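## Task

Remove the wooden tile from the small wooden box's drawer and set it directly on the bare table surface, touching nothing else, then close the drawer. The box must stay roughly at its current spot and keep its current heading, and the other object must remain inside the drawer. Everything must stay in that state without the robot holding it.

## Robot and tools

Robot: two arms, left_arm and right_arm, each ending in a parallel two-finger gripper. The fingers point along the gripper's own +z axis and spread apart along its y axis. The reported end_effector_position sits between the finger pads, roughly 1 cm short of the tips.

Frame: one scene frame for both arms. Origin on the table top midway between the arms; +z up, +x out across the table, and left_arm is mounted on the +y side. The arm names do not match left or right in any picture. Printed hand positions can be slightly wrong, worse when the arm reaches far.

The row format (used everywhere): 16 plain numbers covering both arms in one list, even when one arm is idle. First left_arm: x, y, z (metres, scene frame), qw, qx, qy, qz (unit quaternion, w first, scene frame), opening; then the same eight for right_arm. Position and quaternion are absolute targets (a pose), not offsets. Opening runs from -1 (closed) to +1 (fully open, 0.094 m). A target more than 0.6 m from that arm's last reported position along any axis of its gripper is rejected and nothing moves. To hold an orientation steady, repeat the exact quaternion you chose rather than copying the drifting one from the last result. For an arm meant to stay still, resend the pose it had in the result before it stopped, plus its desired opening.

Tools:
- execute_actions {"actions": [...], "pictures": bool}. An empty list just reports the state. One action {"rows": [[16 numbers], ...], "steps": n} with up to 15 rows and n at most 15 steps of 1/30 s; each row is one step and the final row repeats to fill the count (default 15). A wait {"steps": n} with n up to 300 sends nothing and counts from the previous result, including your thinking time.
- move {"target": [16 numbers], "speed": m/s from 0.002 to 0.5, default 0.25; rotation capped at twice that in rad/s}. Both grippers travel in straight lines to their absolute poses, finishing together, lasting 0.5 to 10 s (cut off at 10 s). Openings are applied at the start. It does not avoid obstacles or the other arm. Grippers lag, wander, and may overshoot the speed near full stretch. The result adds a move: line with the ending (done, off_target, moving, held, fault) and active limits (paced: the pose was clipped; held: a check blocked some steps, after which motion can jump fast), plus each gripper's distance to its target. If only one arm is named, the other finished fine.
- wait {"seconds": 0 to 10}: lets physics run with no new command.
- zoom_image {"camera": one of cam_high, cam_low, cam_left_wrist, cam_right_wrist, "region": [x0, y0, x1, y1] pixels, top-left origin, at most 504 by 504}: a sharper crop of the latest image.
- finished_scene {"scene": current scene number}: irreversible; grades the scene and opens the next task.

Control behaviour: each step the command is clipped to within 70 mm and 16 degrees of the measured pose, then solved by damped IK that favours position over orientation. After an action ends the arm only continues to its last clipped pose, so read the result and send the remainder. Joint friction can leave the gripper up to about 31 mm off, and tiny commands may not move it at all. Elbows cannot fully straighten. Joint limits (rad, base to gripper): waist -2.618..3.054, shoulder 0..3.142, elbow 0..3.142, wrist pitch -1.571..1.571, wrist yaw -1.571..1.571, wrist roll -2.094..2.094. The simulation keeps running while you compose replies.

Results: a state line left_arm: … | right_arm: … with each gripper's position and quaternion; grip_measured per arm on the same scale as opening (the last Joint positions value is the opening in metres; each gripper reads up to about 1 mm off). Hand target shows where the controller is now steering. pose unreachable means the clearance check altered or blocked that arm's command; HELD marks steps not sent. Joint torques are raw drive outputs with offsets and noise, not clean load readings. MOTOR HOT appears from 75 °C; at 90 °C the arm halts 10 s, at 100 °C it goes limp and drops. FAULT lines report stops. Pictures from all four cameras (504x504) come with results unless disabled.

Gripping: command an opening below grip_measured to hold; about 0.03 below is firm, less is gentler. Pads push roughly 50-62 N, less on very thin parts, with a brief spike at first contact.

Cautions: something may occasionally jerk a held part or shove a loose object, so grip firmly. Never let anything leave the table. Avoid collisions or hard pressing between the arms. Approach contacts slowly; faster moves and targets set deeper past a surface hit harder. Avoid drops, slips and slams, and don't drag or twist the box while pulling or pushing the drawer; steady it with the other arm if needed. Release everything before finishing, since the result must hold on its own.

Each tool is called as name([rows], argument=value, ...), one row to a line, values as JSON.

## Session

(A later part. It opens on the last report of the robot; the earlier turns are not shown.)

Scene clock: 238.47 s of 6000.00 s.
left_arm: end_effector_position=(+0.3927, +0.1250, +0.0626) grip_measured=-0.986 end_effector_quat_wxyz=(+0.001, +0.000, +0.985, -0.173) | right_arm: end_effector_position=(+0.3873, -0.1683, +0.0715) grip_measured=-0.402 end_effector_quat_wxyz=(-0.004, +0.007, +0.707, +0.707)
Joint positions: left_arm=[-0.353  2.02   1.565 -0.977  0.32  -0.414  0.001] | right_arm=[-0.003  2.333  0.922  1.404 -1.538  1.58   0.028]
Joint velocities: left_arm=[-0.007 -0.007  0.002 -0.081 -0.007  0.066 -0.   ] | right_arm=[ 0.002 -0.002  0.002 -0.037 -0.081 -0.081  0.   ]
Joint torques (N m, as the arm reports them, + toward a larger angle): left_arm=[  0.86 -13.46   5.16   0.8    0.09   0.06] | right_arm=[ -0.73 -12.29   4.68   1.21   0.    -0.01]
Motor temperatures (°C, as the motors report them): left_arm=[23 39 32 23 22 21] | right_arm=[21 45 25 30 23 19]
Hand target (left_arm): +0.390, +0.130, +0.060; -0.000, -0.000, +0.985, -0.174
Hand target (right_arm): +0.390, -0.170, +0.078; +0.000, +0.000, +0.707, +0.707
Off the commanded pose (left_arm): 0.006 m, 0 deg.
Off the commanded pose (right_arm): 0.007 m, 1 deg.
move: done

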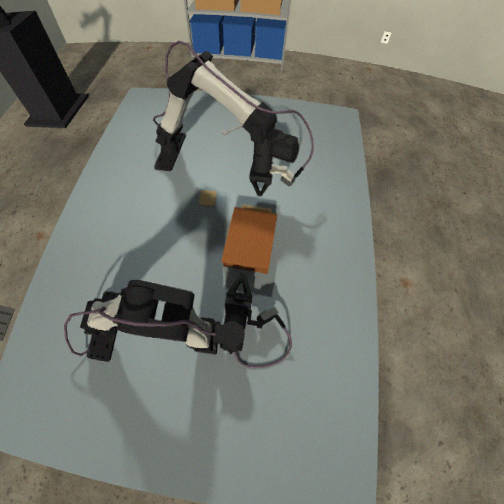

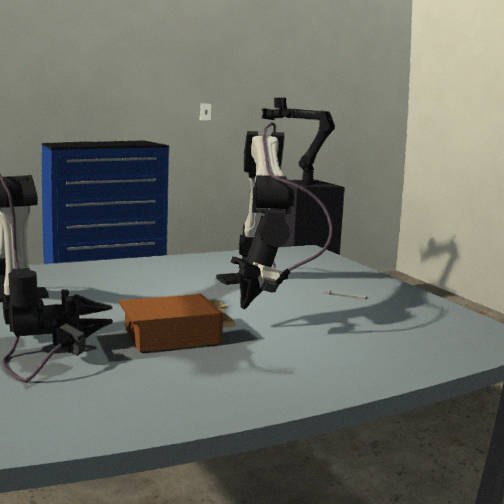

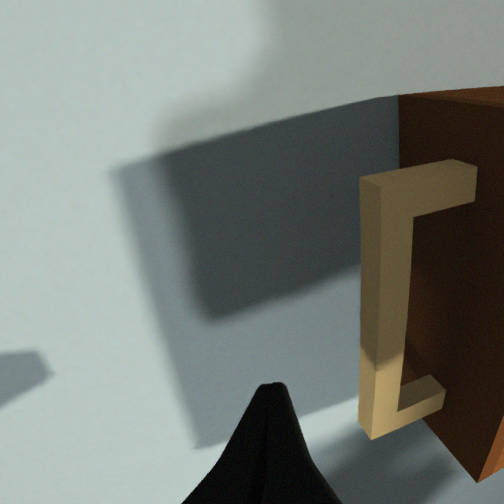

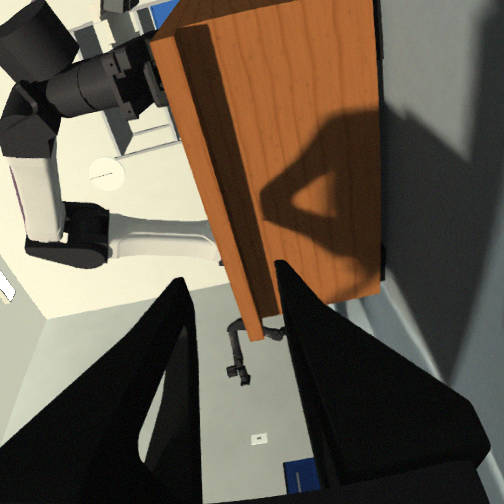

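finished_scene(scene=1)

The scene is finished: the task was done.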